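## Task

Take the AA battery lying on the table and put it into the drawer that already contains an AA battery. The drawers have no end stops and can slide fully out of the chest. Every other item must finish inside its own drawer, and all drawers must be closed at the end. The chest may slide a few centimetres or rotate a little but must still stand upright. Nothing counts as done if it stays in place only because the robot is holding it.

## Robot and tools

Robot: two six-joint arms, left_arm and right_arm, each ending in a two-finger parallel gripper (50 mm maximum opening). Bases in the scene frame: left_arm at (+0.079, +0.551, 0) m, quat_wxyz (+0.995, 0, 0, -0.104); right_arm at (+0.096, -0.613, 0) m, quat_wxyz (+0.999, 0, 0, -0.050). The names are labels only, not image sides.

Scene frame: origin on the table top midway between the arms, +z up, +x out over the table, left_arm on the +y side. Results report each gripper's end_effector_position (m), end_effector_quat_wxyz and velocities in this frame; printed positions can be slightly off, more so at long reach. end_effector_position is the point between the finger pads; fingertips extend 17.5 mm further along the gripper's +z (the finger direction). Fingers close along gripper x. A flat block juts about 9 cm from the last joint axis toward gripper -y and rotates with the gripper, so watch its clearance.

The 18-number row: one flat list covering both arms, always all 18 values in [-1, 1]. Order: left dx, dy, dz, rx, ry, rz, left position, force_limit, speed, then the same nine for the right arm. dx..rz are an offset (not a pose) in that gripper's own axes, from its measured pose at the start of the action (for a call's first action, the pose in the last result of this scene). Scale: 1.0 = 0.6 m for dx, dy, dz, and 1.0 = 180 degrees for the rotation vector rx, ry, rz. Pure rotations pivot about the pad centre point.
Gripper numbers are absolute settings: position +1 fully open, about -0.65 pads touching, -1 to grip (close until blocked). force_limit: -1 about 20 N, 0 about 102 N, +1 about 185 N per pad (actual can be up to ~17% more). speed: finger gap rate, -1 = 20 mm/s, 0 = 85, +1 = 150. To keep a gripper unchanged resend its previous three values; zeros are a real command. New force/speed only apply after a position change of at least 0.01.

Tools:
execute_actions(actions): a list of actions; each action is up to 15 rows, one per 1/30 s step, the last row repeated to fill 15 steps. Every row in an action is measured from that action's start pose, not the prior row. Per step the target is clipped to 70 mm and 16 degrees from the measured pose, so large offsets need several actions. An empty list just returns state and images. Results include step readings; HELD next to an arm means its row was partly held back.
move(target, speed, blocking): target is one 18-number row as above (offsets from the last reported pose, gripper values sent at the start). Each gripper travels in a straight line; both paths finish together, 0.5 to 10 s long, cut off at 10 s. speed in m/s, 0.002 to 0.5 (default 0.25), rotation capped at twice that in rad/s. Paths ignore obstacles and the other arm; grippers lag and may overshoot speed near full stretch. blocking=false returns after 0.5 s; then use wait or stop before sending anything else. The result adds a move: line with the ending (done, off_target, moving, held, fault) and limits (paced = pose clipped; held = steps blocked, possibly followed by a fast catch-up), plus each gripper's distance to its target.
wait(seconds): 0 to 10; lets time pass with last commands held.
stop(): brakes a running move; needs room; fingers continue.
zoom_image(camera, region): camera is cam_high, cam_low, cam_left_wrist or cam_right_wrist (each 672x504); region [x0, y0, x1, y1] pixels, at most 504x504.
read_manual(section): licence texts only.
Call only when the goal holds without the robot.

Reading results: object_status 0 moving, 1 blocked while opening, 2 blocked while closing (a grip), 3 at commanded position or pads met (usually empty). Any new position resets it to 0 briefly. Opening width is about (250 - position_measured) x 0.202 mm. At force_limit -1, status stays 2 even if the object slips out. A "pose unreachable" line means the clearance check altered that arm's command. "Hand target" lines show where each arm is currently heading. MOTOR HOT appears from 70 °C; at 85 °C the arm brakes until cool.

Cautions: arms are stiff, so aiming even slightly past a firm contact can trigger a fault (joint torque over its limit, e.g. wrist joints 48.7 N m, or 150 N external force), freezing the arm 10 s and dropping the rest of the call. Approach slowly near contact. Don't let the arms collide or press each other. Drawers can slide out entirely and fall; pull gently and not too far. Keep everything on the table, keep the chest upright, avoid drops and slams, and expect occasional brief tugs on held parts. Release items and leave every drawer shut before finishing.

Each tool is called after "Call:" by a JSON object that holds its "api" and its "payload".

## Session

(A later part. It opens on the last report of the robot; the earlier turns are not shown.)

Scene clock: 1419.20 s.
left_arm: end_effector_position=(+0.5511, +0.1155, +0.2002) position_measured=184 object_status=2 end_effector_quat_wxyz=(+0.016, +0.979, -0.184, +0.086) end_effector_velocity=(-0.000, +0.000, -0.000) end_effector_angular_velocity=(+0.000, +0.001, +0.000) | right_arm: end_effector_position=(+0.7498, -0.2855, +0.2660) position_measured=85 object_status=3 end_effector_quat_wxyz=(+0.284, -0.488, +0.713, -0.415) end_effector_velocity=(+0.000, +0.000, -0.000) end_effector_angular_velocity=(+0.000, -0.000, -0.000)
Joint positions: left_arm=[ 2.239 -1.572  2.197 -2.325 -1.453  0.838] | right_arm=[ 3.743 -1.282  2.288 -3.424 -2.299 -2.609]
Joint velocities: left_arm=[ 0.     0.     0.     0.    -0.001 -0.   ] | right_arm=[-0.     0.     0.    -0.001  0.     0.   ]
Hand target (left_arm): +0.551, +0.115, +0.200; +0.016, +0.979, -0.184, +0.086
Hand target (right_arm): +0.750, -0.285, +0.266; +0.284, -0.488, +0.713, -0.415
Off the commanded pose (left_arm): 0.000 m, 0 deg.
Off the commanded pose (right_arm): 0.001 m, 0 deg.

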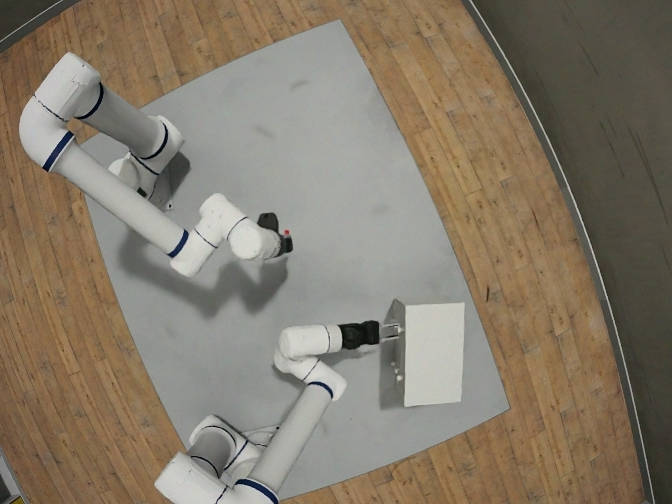

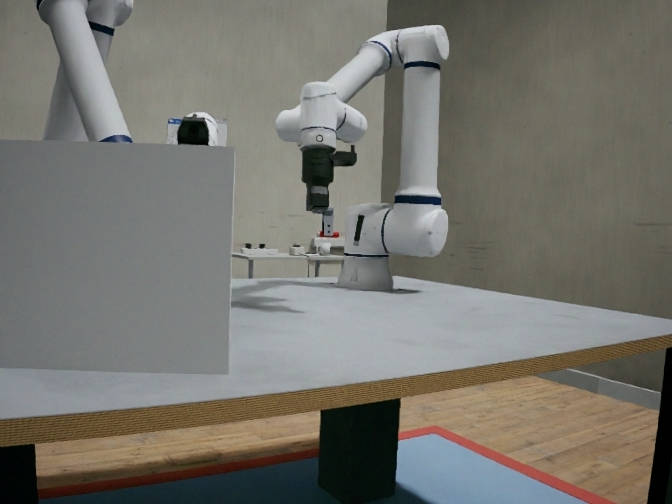

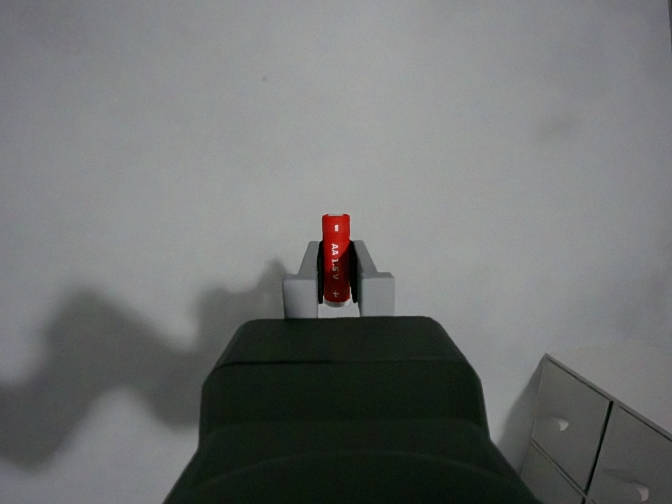

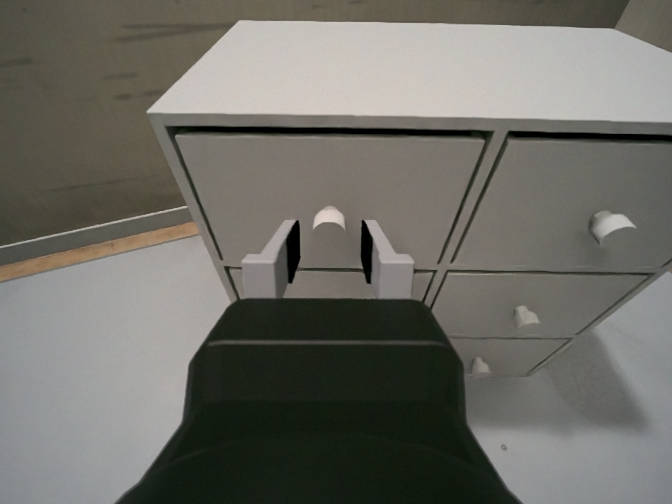

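Call:
{"api": "execute_actions", "payload": {"actions": [[
[0,0,0,0,0,0,-1,-0.6,-0.2, -0.0004,-0.0026,0.0043,-0.0007,0.0002,0.0001,0.45,-0.4,0.3],
[0,0,0,0,0,0,-1,-0.6,-0.2, -0.0009,-0.0053,0.0085,-0.0014,0.0004,0.0003,0.45,-0.4,0.3],
[0,0,0,0,0,0,-1,-0.6,-0.2, -0.0013,-0.0079,0.0128,-0.0021,0.0006,0.0005,0.45,-0.4,0.3],
[0,0,0,0,0,0,-1,-0.6,-0.2, -0.0013,-0.0079,0.0128,-0.0021,0.0006,0.0005,0.45,-0.4,0.3],
[0,0,0,0,0,0,-1,-0.6,-0.2, -0.0013,-0.0079,0.0128,-0.0021,0.0006,0.0005,0.45,-0.4,0.3],
[0,0,0,0,0,0,-1,-0.6,-0.2, -0.0013,-0.0079,0.0128,-0.0021,0.0006,0.0005,0.45,-0.4,0.3],
[0,0,0,0,0,0,-1,-0.6,-0.2, -0.0013,-0.0079,0.0128,-0.0021,0.0006,0.0005,0.45,-0.4,0.3],
[0,0,0,0,0,0,-1,-0.6,-0.2, -0.0013,-0.0079,0.0128,-0.0021,0.0006,0.0005,-1,-0.4,-0.2]
]]}}

Call:
{"api": "wait", "payload": {"seconds": 0.5}}

Scene clock: 1442.77 s.
left_arm: end_effector_position=(+0.5511, +0.1155, +0.2002) position_measured=184 object_status=2 end_effector_quat_wxyz=(+0.016, +0.979, -0.184, +0.086) end_effector_velocity=(+0.000, -0.000, +0.000) end_effector_angular_velocity=(-0.001, -0.000, +0.001) | right_arm: end_effector_position=(+0.7582, -0.2879, +0.2663) position_measured=177 object_status=0 end_effector_quat_wxyz=(+0.282, -0.488, +0.715, -0.413) end_effector_velocity=(+0.003, -0.002, +0.000) end_effector_angular_velocity=(+0.001, +0.000, -0.003)
Joint positions: left_arm=[ 2.239 -1.572  2.197 -2.325 -1.453  0.838] | right_arm=[ 3.731 -1.281  2.278 -3.414 -2.289 -2.612]
Joint velocities: left_arm=[ 0.    -0.    -0.    -0.    -0.    -0.001] | right_arm=[-0.005  0.001 -0.003  0.001  0.002 -0.001]
Hand target (left_arm): +0.551, +0.115, +0.200; +0.016, +0.979, -0.184, +0.086
Hand target (right_arm): +0.759, -0.288, +0.266; +0.282, -0.488, +0.715, -0.413
Off the commanded pose (left_arm): 0.000 m, 0 deg.
Off the commanded pose (right_arm): 0.000 m, 0 deg.
Step readings (end_effector_position):
0: left_arm (+0.5511, +0.1155, +0.2002) | right_arm (+0.7498, -0.2855, +0.2660)
1: left_arm (+0.5511, +0.1155, +0.2002) | right_arm (+0.7499, -0.2855, +0.2660)
2: left_arm (+0.5511, +0.1155, +0.2002) | right_arm (+0.7506, -0.2857, +0.2662)
4: left_arm (+0.5511, +0.1155, +0.2002) | right_arm (+0.7534, -0.2865, +0.2664)
8: left_arm (+0.5511, +0.1155, +0.2002) | right_arm (+0.7567, -0.2875, +0.2663)
15: end_effector_position above

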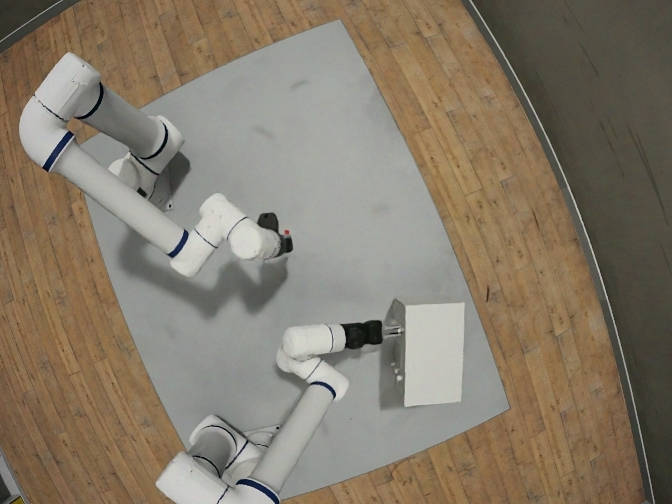

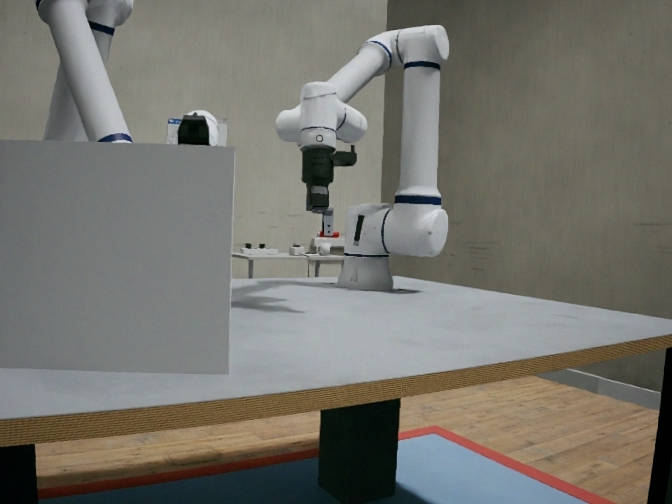

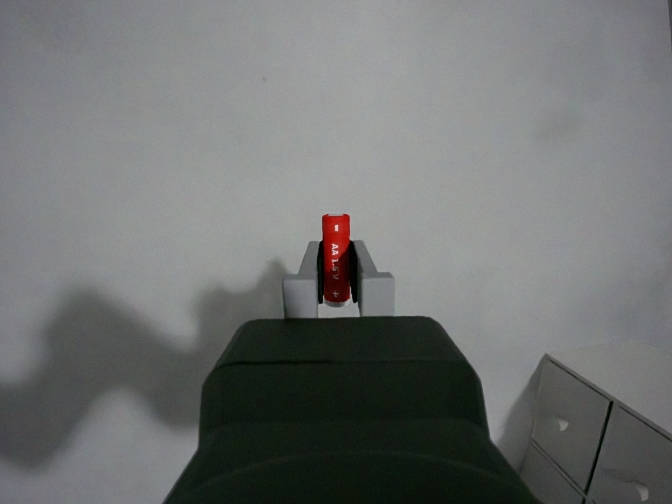

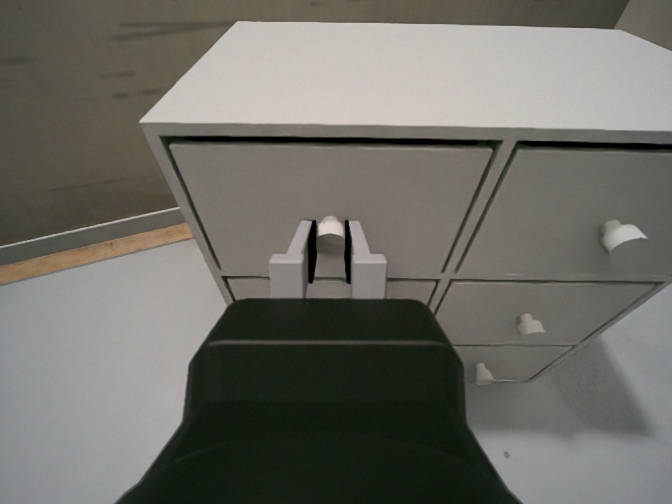

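Scene clock: 1443.27 s.
left_arm: end_effector_position=(+0.5511, +0.1155, +0.2002) position_measured=184 object_status=2 end_effector_quat_wxyz=(+0.016, +0.979, -0.184, +0.086) end_effector_velocity=(+0.000, +0.000, +0.000) end_effector_angular_velocity=(-0.000, -0.000, +0.000) | right_arm: end_effector_position=(+0.7585, -0.2880, +0.2663) position_measured=181 object_status=2 end_effector_quat_wxyz=(+0.282, -0.488, +0.715, -0.413) end_effector_velocity=(-0.000, +0.000, -0.000) end_effector_angular_velocity=(+0.001, -0.000, +0.000)
Joint positions: left_arm=[ 2.239 -1.572  2.197 -2.325 -1.453  0.838] | right_arm=[ 3.731 -1.281  2.277 -3.413 -2.289 -2.612]
Joint velocities: left_arm=[ 0.001 -0.    -0.    -0.    -0.     0.001] | right_arm=[ 0.001  0.     0.    -0.001  0.     0.001]
Hand target (left_arm): +0.551, +0.115, +0.200; +0.016, +0.979, -0.184, +0.086
Hand target (right_arm): +0.759, -0.288, +0.266; +0.282, -0.488, +0.715, -0.413
Off the commanded pose (left_arm): 0.000 m, 0 deg.
Off the commanded pose (right_arm): 0.000 m, 0 deg.
wait: 0.50 s; at rest by 0.20 s

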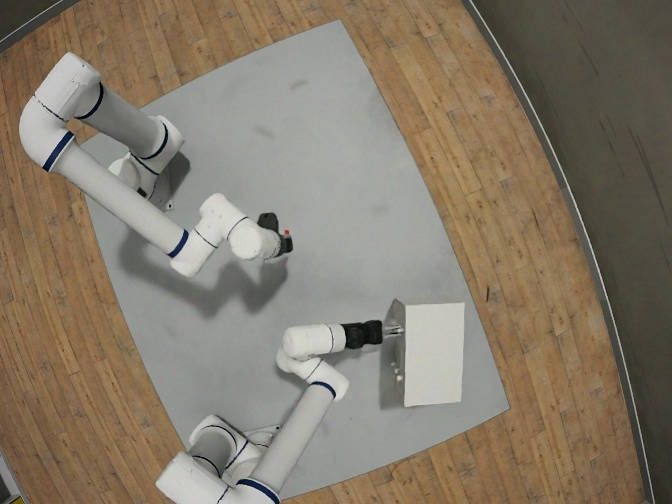

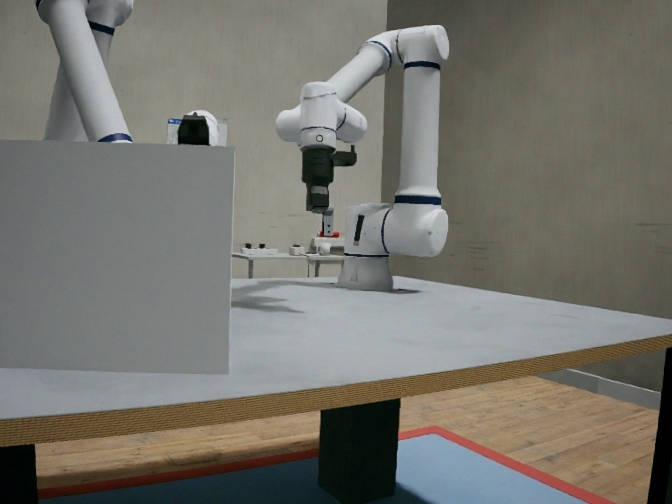

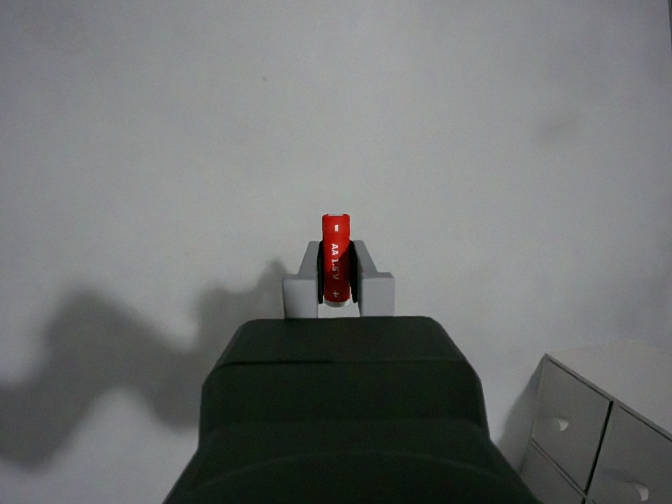

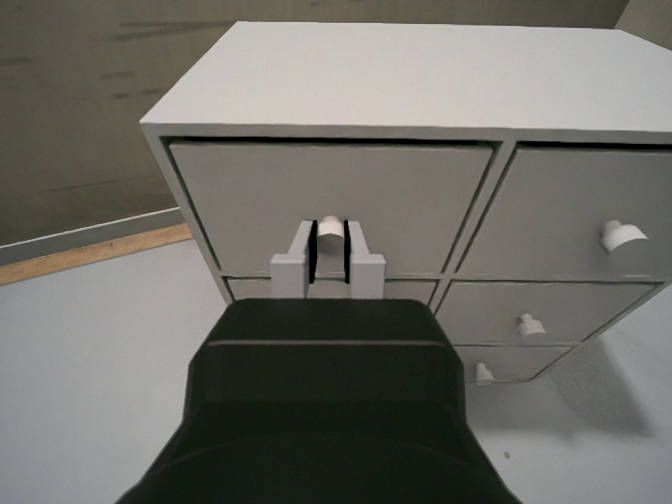

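Call:
{"api": "execute_actions", "payload": {"actions": []}}

Scene clock: 1465.17 s.
left_arm: end_effector_position=(+0.5511, +0.1155, +0.2002) position_measured=184 object_status=2 end_effector_quat_wxyz=(+0.016, +0.979, -0.184, +0.086) end_effector_velocity=(-0.001, +0.001, -0.001) end_effector_angular_velocity=(+0.003, +0.001, -0.000) | right_arm: end_effector_position=(+0.7585, -0.2880, +0.2663) position_measured=181 object_status=2 end_effector_quat_wxyz=(+0.282, -0.488, +0.715, -0.413) end_effector_velocity=(+0.000, -0.001, -0.001) end_effector_angular_velocity=(-0.002, +0.002, -0.001)
Joint positions: left_arm=[ 2.239 -1.572  2.197 -2.325 -1.453  0.838] | right_arm=[ 3.731 -1.281  2.277 -3.413 -2.289 -2.612]
Joint velocities: left_arm=[-0.001 -0.     0.001  0.002  0.    -0.   ] | right_arm=[-0.001  0.001  0.     0.001  0.    -0.001]
Hand target (left_arm): +0.551, +0.115, +0.200; +0.016, +0.979, -0.184, +0.086
Hand target (right_arm): +0.759, -0.288, +0.266; +0.282, -0.488, +0.715, -0.413
Off the commanded pose (left_arm): 0.000 m, 0 deg.
Off the commanded pose (right_arm): 0.000 m, 0 deg.

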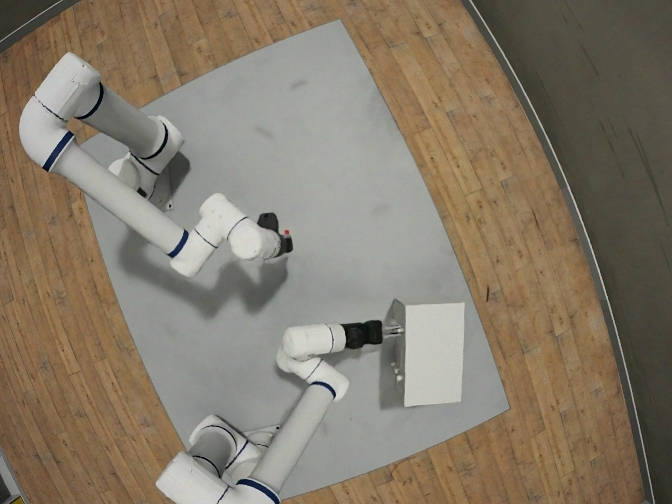

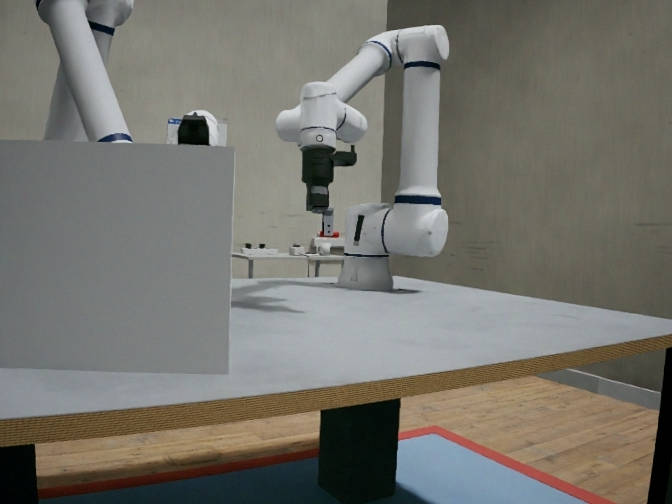

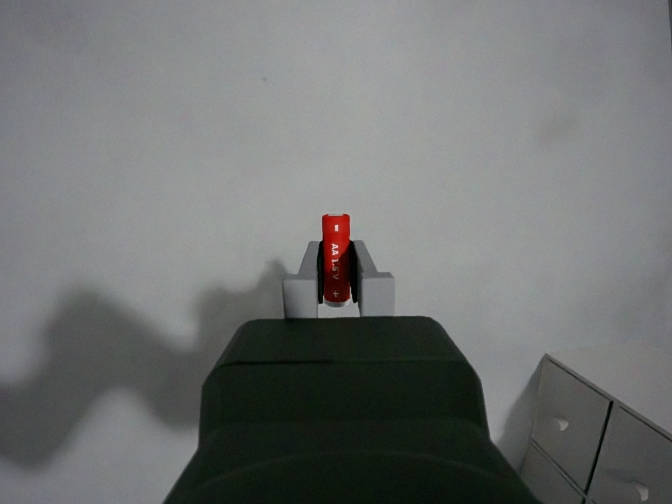

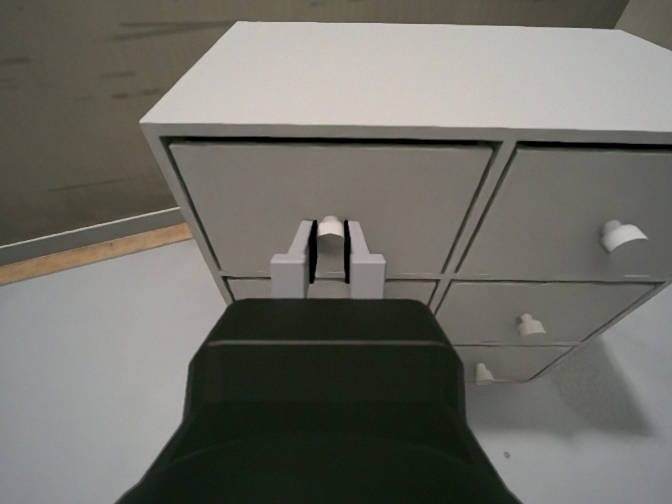

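Call:
{"api": "move", "payload": {"target": [0,0,0,0,0,0,-1,-0.6,-0.2,0,0.1083,-0.1877,0,0,0,-1,-0.4,-0.2], "speed": 0.18}}

Scene clock: 1470.47 s.
left_arm: end_effector_position=(+0.5511, +0.1155, +0.2002) position_measured=184 object_status=2 end_effector_quat_wxyz=(+0.016, +0.979, -0.184, +0.086) end_effector_velocity=(+0.000, +0.000, +0.000) end_effector_angular_velocity=(+0.001, -0.000, +0.002) | right_arm: end_effector_position=(+0.6377, -0.2406, +0.2665) position_measured=181 object_status=2 end_effector_quat_wxyz=(+0.282, -0.488, +0.715, -0.413) end_effector_velocity=(-0.003, +0.001, -0.000) end_effector_angular_velocity=(-0.001, +0.001, +0.000)
Joint positions: left_arm=[ 2.239 -1.572  2.197 -2.325 -1.453  0.838] | right_arm=[ 3.926 -1.365  2.364 -3.275 -2.426 -2.414]
Joint velocities: left_arm=[ 0.    -0.    -0.     0.001  0.001 -0.001] | right_arm=[ 0.005 -0.002  0.001  0.007 -0.003  0.006]
Hand target (left_arm): +0.551, +0.115, +0.200; +0.016, +0.979, -0.184, +0.086
Hand target (right_arm): +0.637, -0.241, +0.267; +0.282, -0.488, +0.716, -0.413
Off the commanded pose (left_arm): 0.000 m, 0 deg.
Off the commanded pose (right_arm): 0.000 m, 0 deg.
move: done

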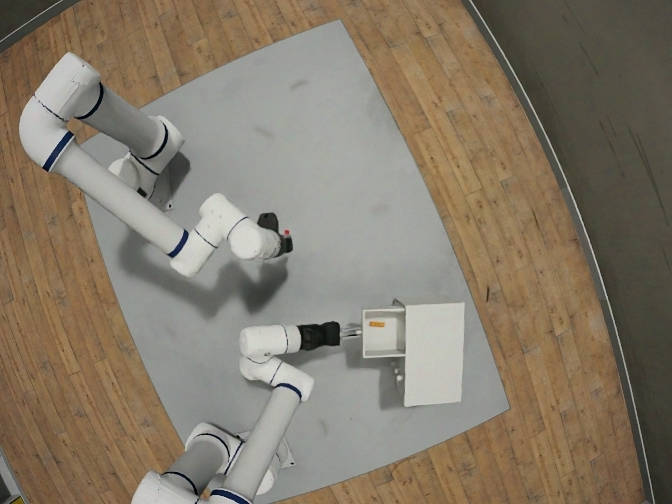

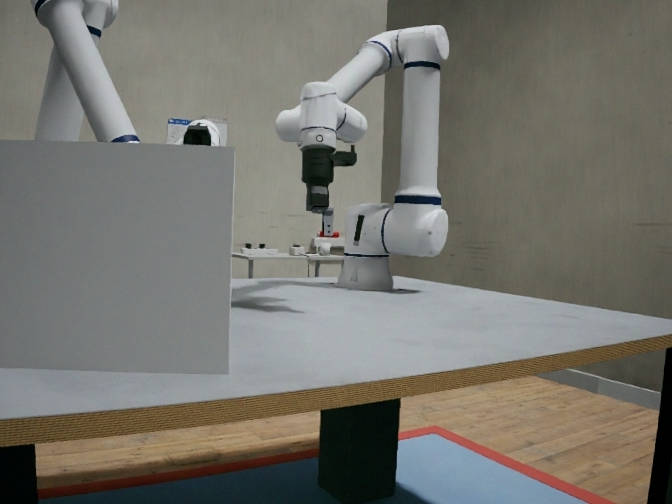

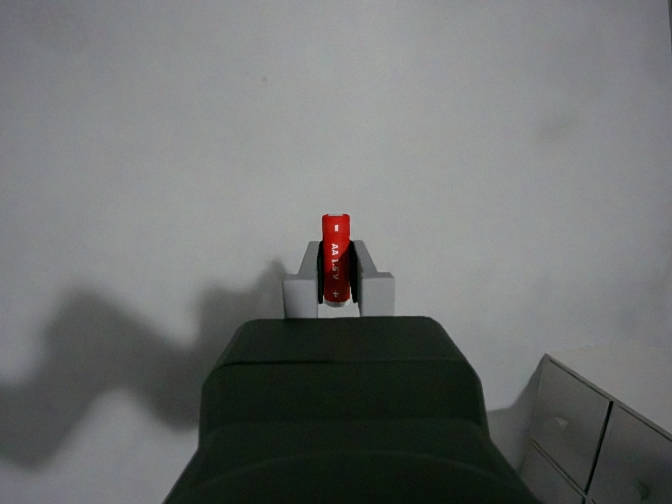

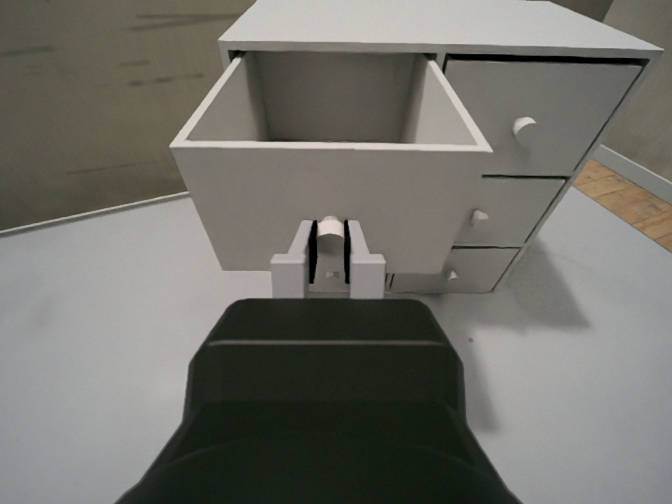

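Call:
{"api": "zoom_image", "payload": {"camera": "cam_high", "region": [335,290,425,370]}}

Call:
{"api": "zoom_image", "payload": {"camera": "cam_right_wrist", "region": [170,30,500,170]}}

Region (335, 290, 425, 370) of cam_high's 672x504 image, scaled by 5.600, with more detail than that image has.

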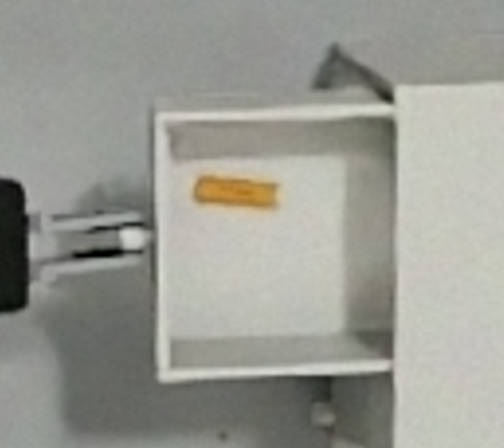

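Region (170, 30, 500, 170) of cam_right_wrist's 672x504 image, scaled by 1.527, with more detail than that image has; it fills the top 214 rows of this view, and the rest is white.

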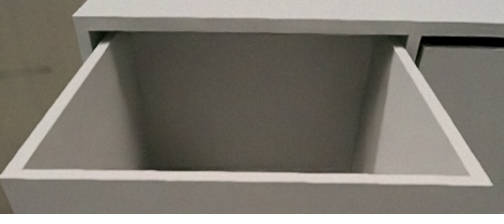

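Call:
{"api": "zoom_image", "payload": {"camera": "cam_high", "region": [362,312,394,336]}}

Region (362, 312, 394, 336) of cam_high's 672x504 image, scaled by 15.750, with more detail than that image has; it fills the top 378 rows of this view, and the rest is white.

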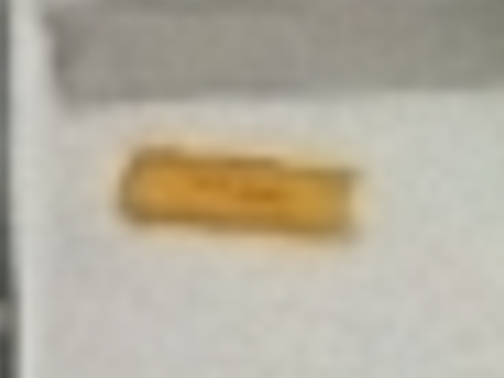

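Call:
{"api": "move", "payload": {"target": [0.559,0.534,-0.2902,0,0,0,-1,-0.6,-0.2,0,0,0,0,0,0,-1,-0.4,-0.2], "speed": 0.22}}

Scene clock: 1588.53 s.
left_arm: end_effector_position=(+0.7145, -0.2915, +0.4298) position_measured=184 object_status=2 end_effector_quat_wxyz=(+0.016, +0.979, -0.184, +0.086) end_effector_velocity=(+0.001, -0.002, +0.001) end_effector_angular_velocity=(+0.001, +0.001, +0.000) | right_arm: end_effector_position=(+0.6377, -0.2406, +0.2665) position_measured=181 object_status=2 end_effector_quat_wxyz=(+0.282, -0.488, +0.715, -0.413) end_effector_velocity=(+0.001, -0.001, +0.000) end_effector_angular_velocity=(+0.001, -0.001, -0.001)
Joint positions: left_arm=[ 2.205 -1.017  1.039 -1.718 -1.449  0.805] | right_arm=[ 3.926 -1.365  2.364 -3.275 -2.426 -2.414]
Joint velocities: left_arm=[ 0.     0.005 -0.011  0.006 -0.    -0.   ] | right_arm=[-0.002 -0.    -0.    -0.     0.    -0.   ]
Hand target (left_arm): +0.715, -0.292, +0.430; +0.016, +0.979, -0.184, +0.086
Hand target (right_arm): +0.638, -0.241, +0.266; +0.282, -0.488, +0.715, -0.413
Off the commanded pose (left_arm): 0.001 m, 0 deg.
Off the commanded pose (right_arm): 0.000 m, 0 deg.
move: done

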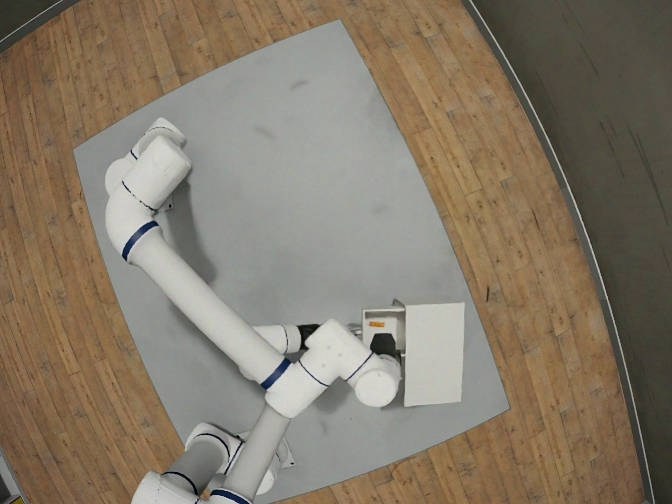

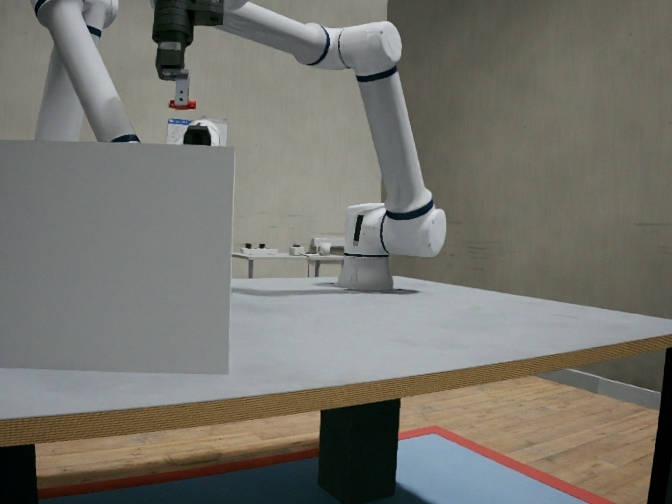

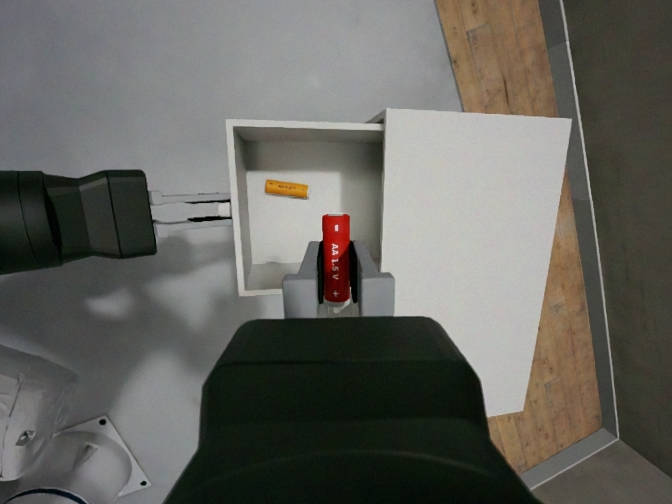

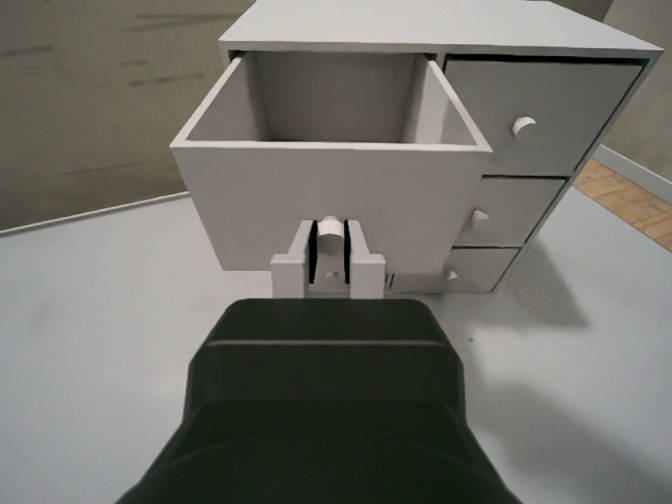

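Call:
{"api": "zoom_image", "payload": {"camera": "cam_left_wrist", "region": [255,165,319,213]}}

Region (255, 165, 319, 213) of cam_left_wrist's 672x504 image, scaled by 7.875, with more detail than that image has; it fills the top 378 rows of this view, and the rest is white.

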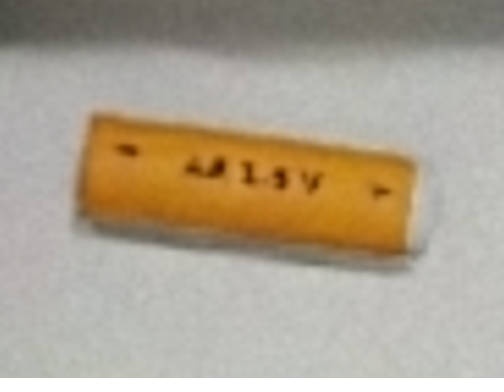

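Call:
{"api": "zoom_image", "payload": {"camera": "cam_left_wrist", "region": [268,176,304,200]}}

Call:
{"api": "zoom_image", "payload": {"camera": "cam_left_wrist", "region": [215,95,405,310]}}

Region (268, 176, 304, 200) of cam_left_wrist's 672x504 image, scaled by 14.000, with more detail than that image has.

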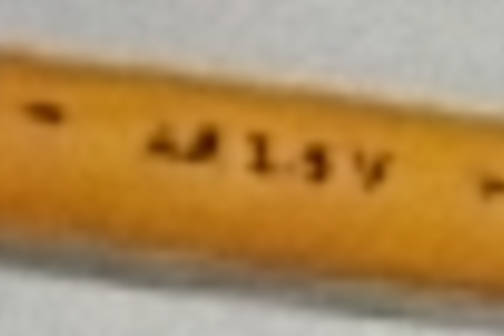

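Region (215, 95, 405, 310) of cam_left_wrist's 672x504 image, scaled by 2.344, with more detail than that image has; it fills the left 445 columns of this view, and the rest is white.

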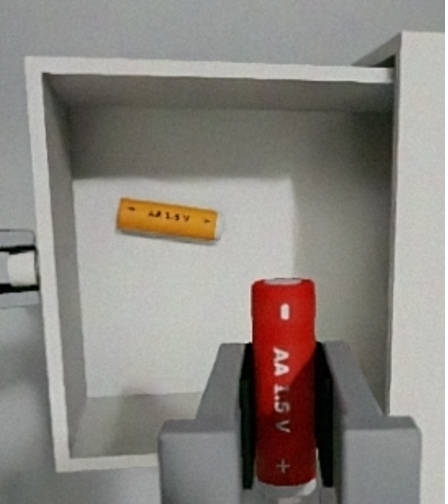

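Call:
{"api": "move", "payload": {"target": [0.0123,0.006,0.1203,-0.0872,0.0002,0.4923,-1,-0.6,-0.2,0,0,0,0,0,0,-1,-0.4,-0.2], "speed": 0.45}}

Scene clock: 1710.93 s.
left_arm: end_effector_position=(+0.7318, -0.3020, +0.3603) position_measured=184 object_status=2 end_effector_quat_wxyz=(-0.072, -0.563, +0.822, -0.050) end_effector_velocity=(+0.000, +0.001, -0.002) end_effector_angular_velocity=(+0.002, +0.003, -0.014) | right_arm: end_effector_position=(+0.6377, -0.2406, +0.2665) position_measured=181 object_status=2 end_effector_quat_wxyz=(+0.282, -0.488, +0.715, -0.413) end_effector_velocity=(-0.000, +0.001, +0.001) end_effector_angular_velocity=(+0.001, -0.002, +0.001)
Joint positions: left_arm=[ 2.289 -1.008  1.144 -1.82  -1.706  2.442] | right_arm=[ 3.926 -1.365  2.364 -3.275 -2.426 -2.414]
Joint velocities: left_arm=[ 0.002  0.002 -0.002  0.005 -0.003  0.016] | right_arm=[ 0.001 -0.001 -0.    -0.002 -0.    -0.   ]
Hand target (left_arm): +0.732, -0.302, +0.360; -0.072, -0.562, +0.822, -0.050
Hand target (right_arm): +0.638, -0.241, +0.266; +0.282, -0.488, +0.715, -0.413
Off the commanded pose (left_arm): 0.000 m, 0 deg.
Off the commanded pose (right_arm): 0.000 m, 0 deg.
move: done

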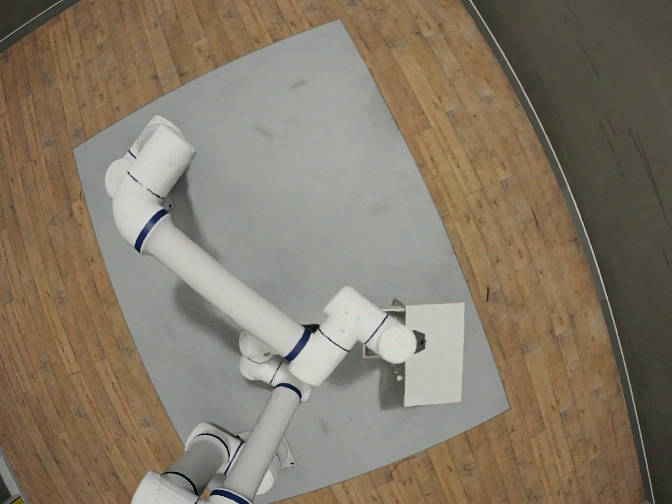

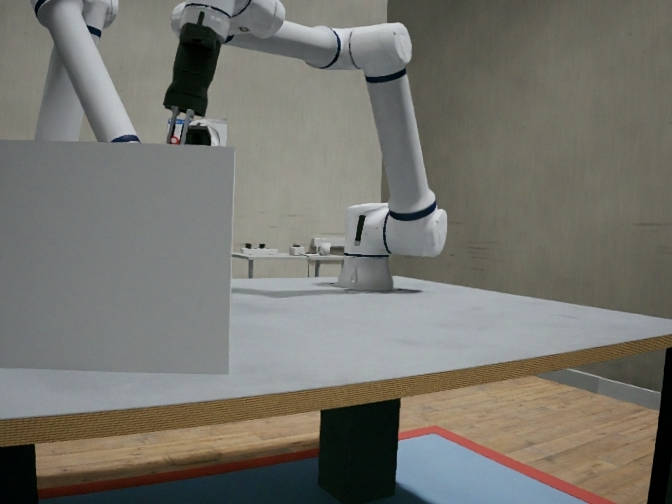

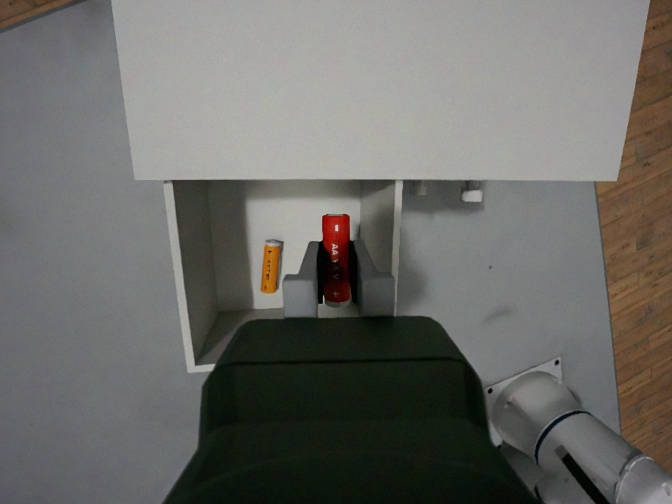

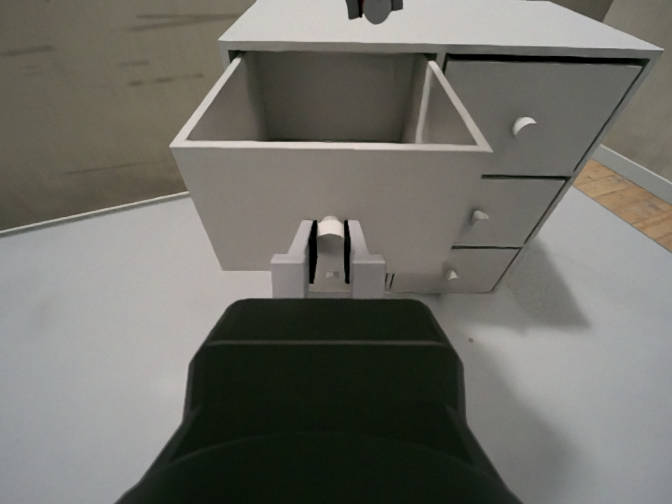

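Call:
{"api": "zoom_image", "payload": {"camera": "cam_left_wrist", "region": [150,160,430,380]}}

Region (150, 160, 430, 380) of cam_left_wrist's 672x504 image, scaled by 1.800, with more detail than that image has; it fills the top 396 rows of this view, and the rest is white.

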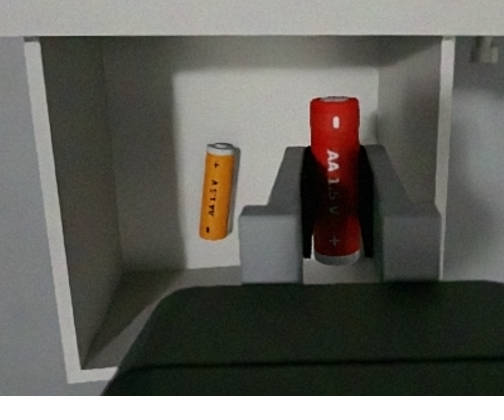

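Call:
{"api": "move", "payload": {"target": [-0.027,0,0.1717,0,-0.0278,0,-1,-0.6,-0.2,0,0,0,0,0,0,-1,-0.4,-0.2], "speed": 0.12}}

Scene clock: 1832.33 s.
left_arm: end_effector_position=(+0.7313, -0.3039, +0.2563) position_measured=184 object_status=2 end_effector_quat_wxyz=(-0.037, -0.565, +0.824, -0.025) end_effector_velocity=(+0.000, -0.000, -0.003) end_effector_angular_velocity=(+0.001, -0.002, -0.001) | right_arm: end_effector_position=(+0.6377, -0.2406, +0.2665) position_measured=181 object_status=2 end_effector_quat_wxyz=(+0.282, -0.488, +0.715, -0.413) end_effector_velocity=(-0.000, +0.000, -0.001) end_effector_angular_velocity=(-0.001, +0.000, +0.001)
Joint positions: left_arm=[ 2.269 -0.951  1.22  -1.899 -1.638  2.427] | right_arm=[ 3.926 -1.365  2.364 -3.275 -2.426 -2.414]
Joint velocities: left_arm=[-0.001  0.002  0.002 -0.004  0.003  0.   ] | right_arm=[ 0.     0.001  0.    -0.002  0.    -0.001]
Hand target (left_arm): +0.731, -0.304, +0.256; -0.036, -0.565, +0.824, -0.025
Hand target (right_arm): +0.638, -0.241, +0.266; +0.282, -0.488, +0.715, -0.413
Off the commanded pose (left_arm): 0.000 m, 0 deg.
Off the commanded pose (right_arm): 0.000 m, 0 deg.
move: done

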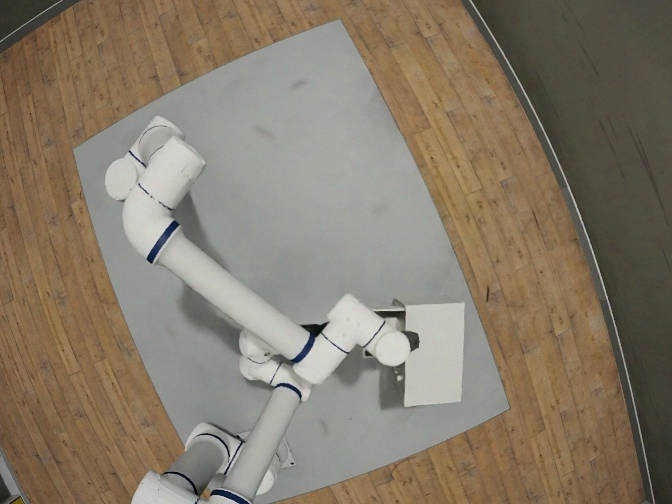

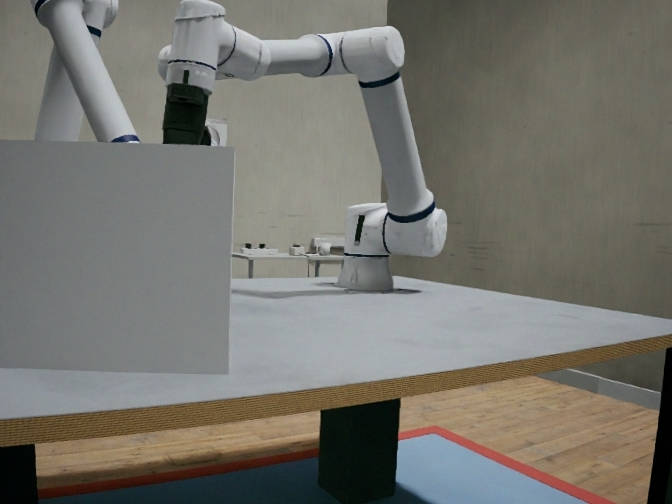

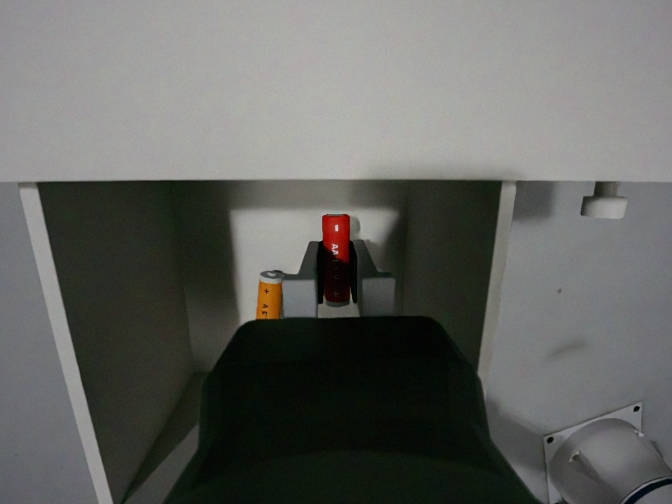

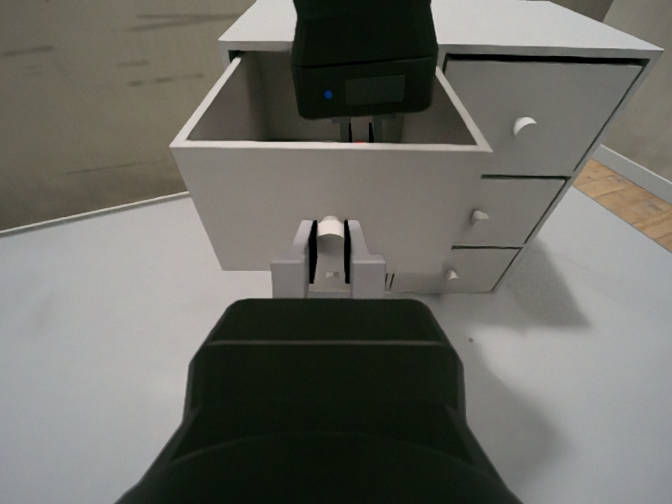

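Call:
{"api": "zoom_image", "payload": {"camera": "cam_left_wrist", "region": [240,190,440,330]}}

Call:
{"api": "zoom_image", "payload": {"camera": "cam_right_wrist", "region": [220,30,500,170]}}

Region (240, 190, 440, 330) of cam_left_wrist's 672x504 image, scaled by 2.520, with more detail than that image has; it fills the top 353 rows of this view, and the rest is white.

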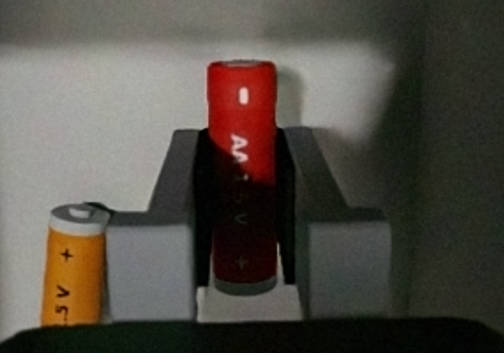

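Region (220, 30, 500, 170) of cam_right_wrist's 672x504 image, scaled by 1.800, with more detail than that image has.

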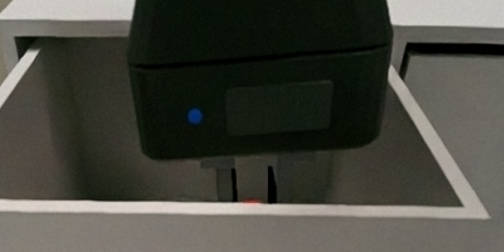

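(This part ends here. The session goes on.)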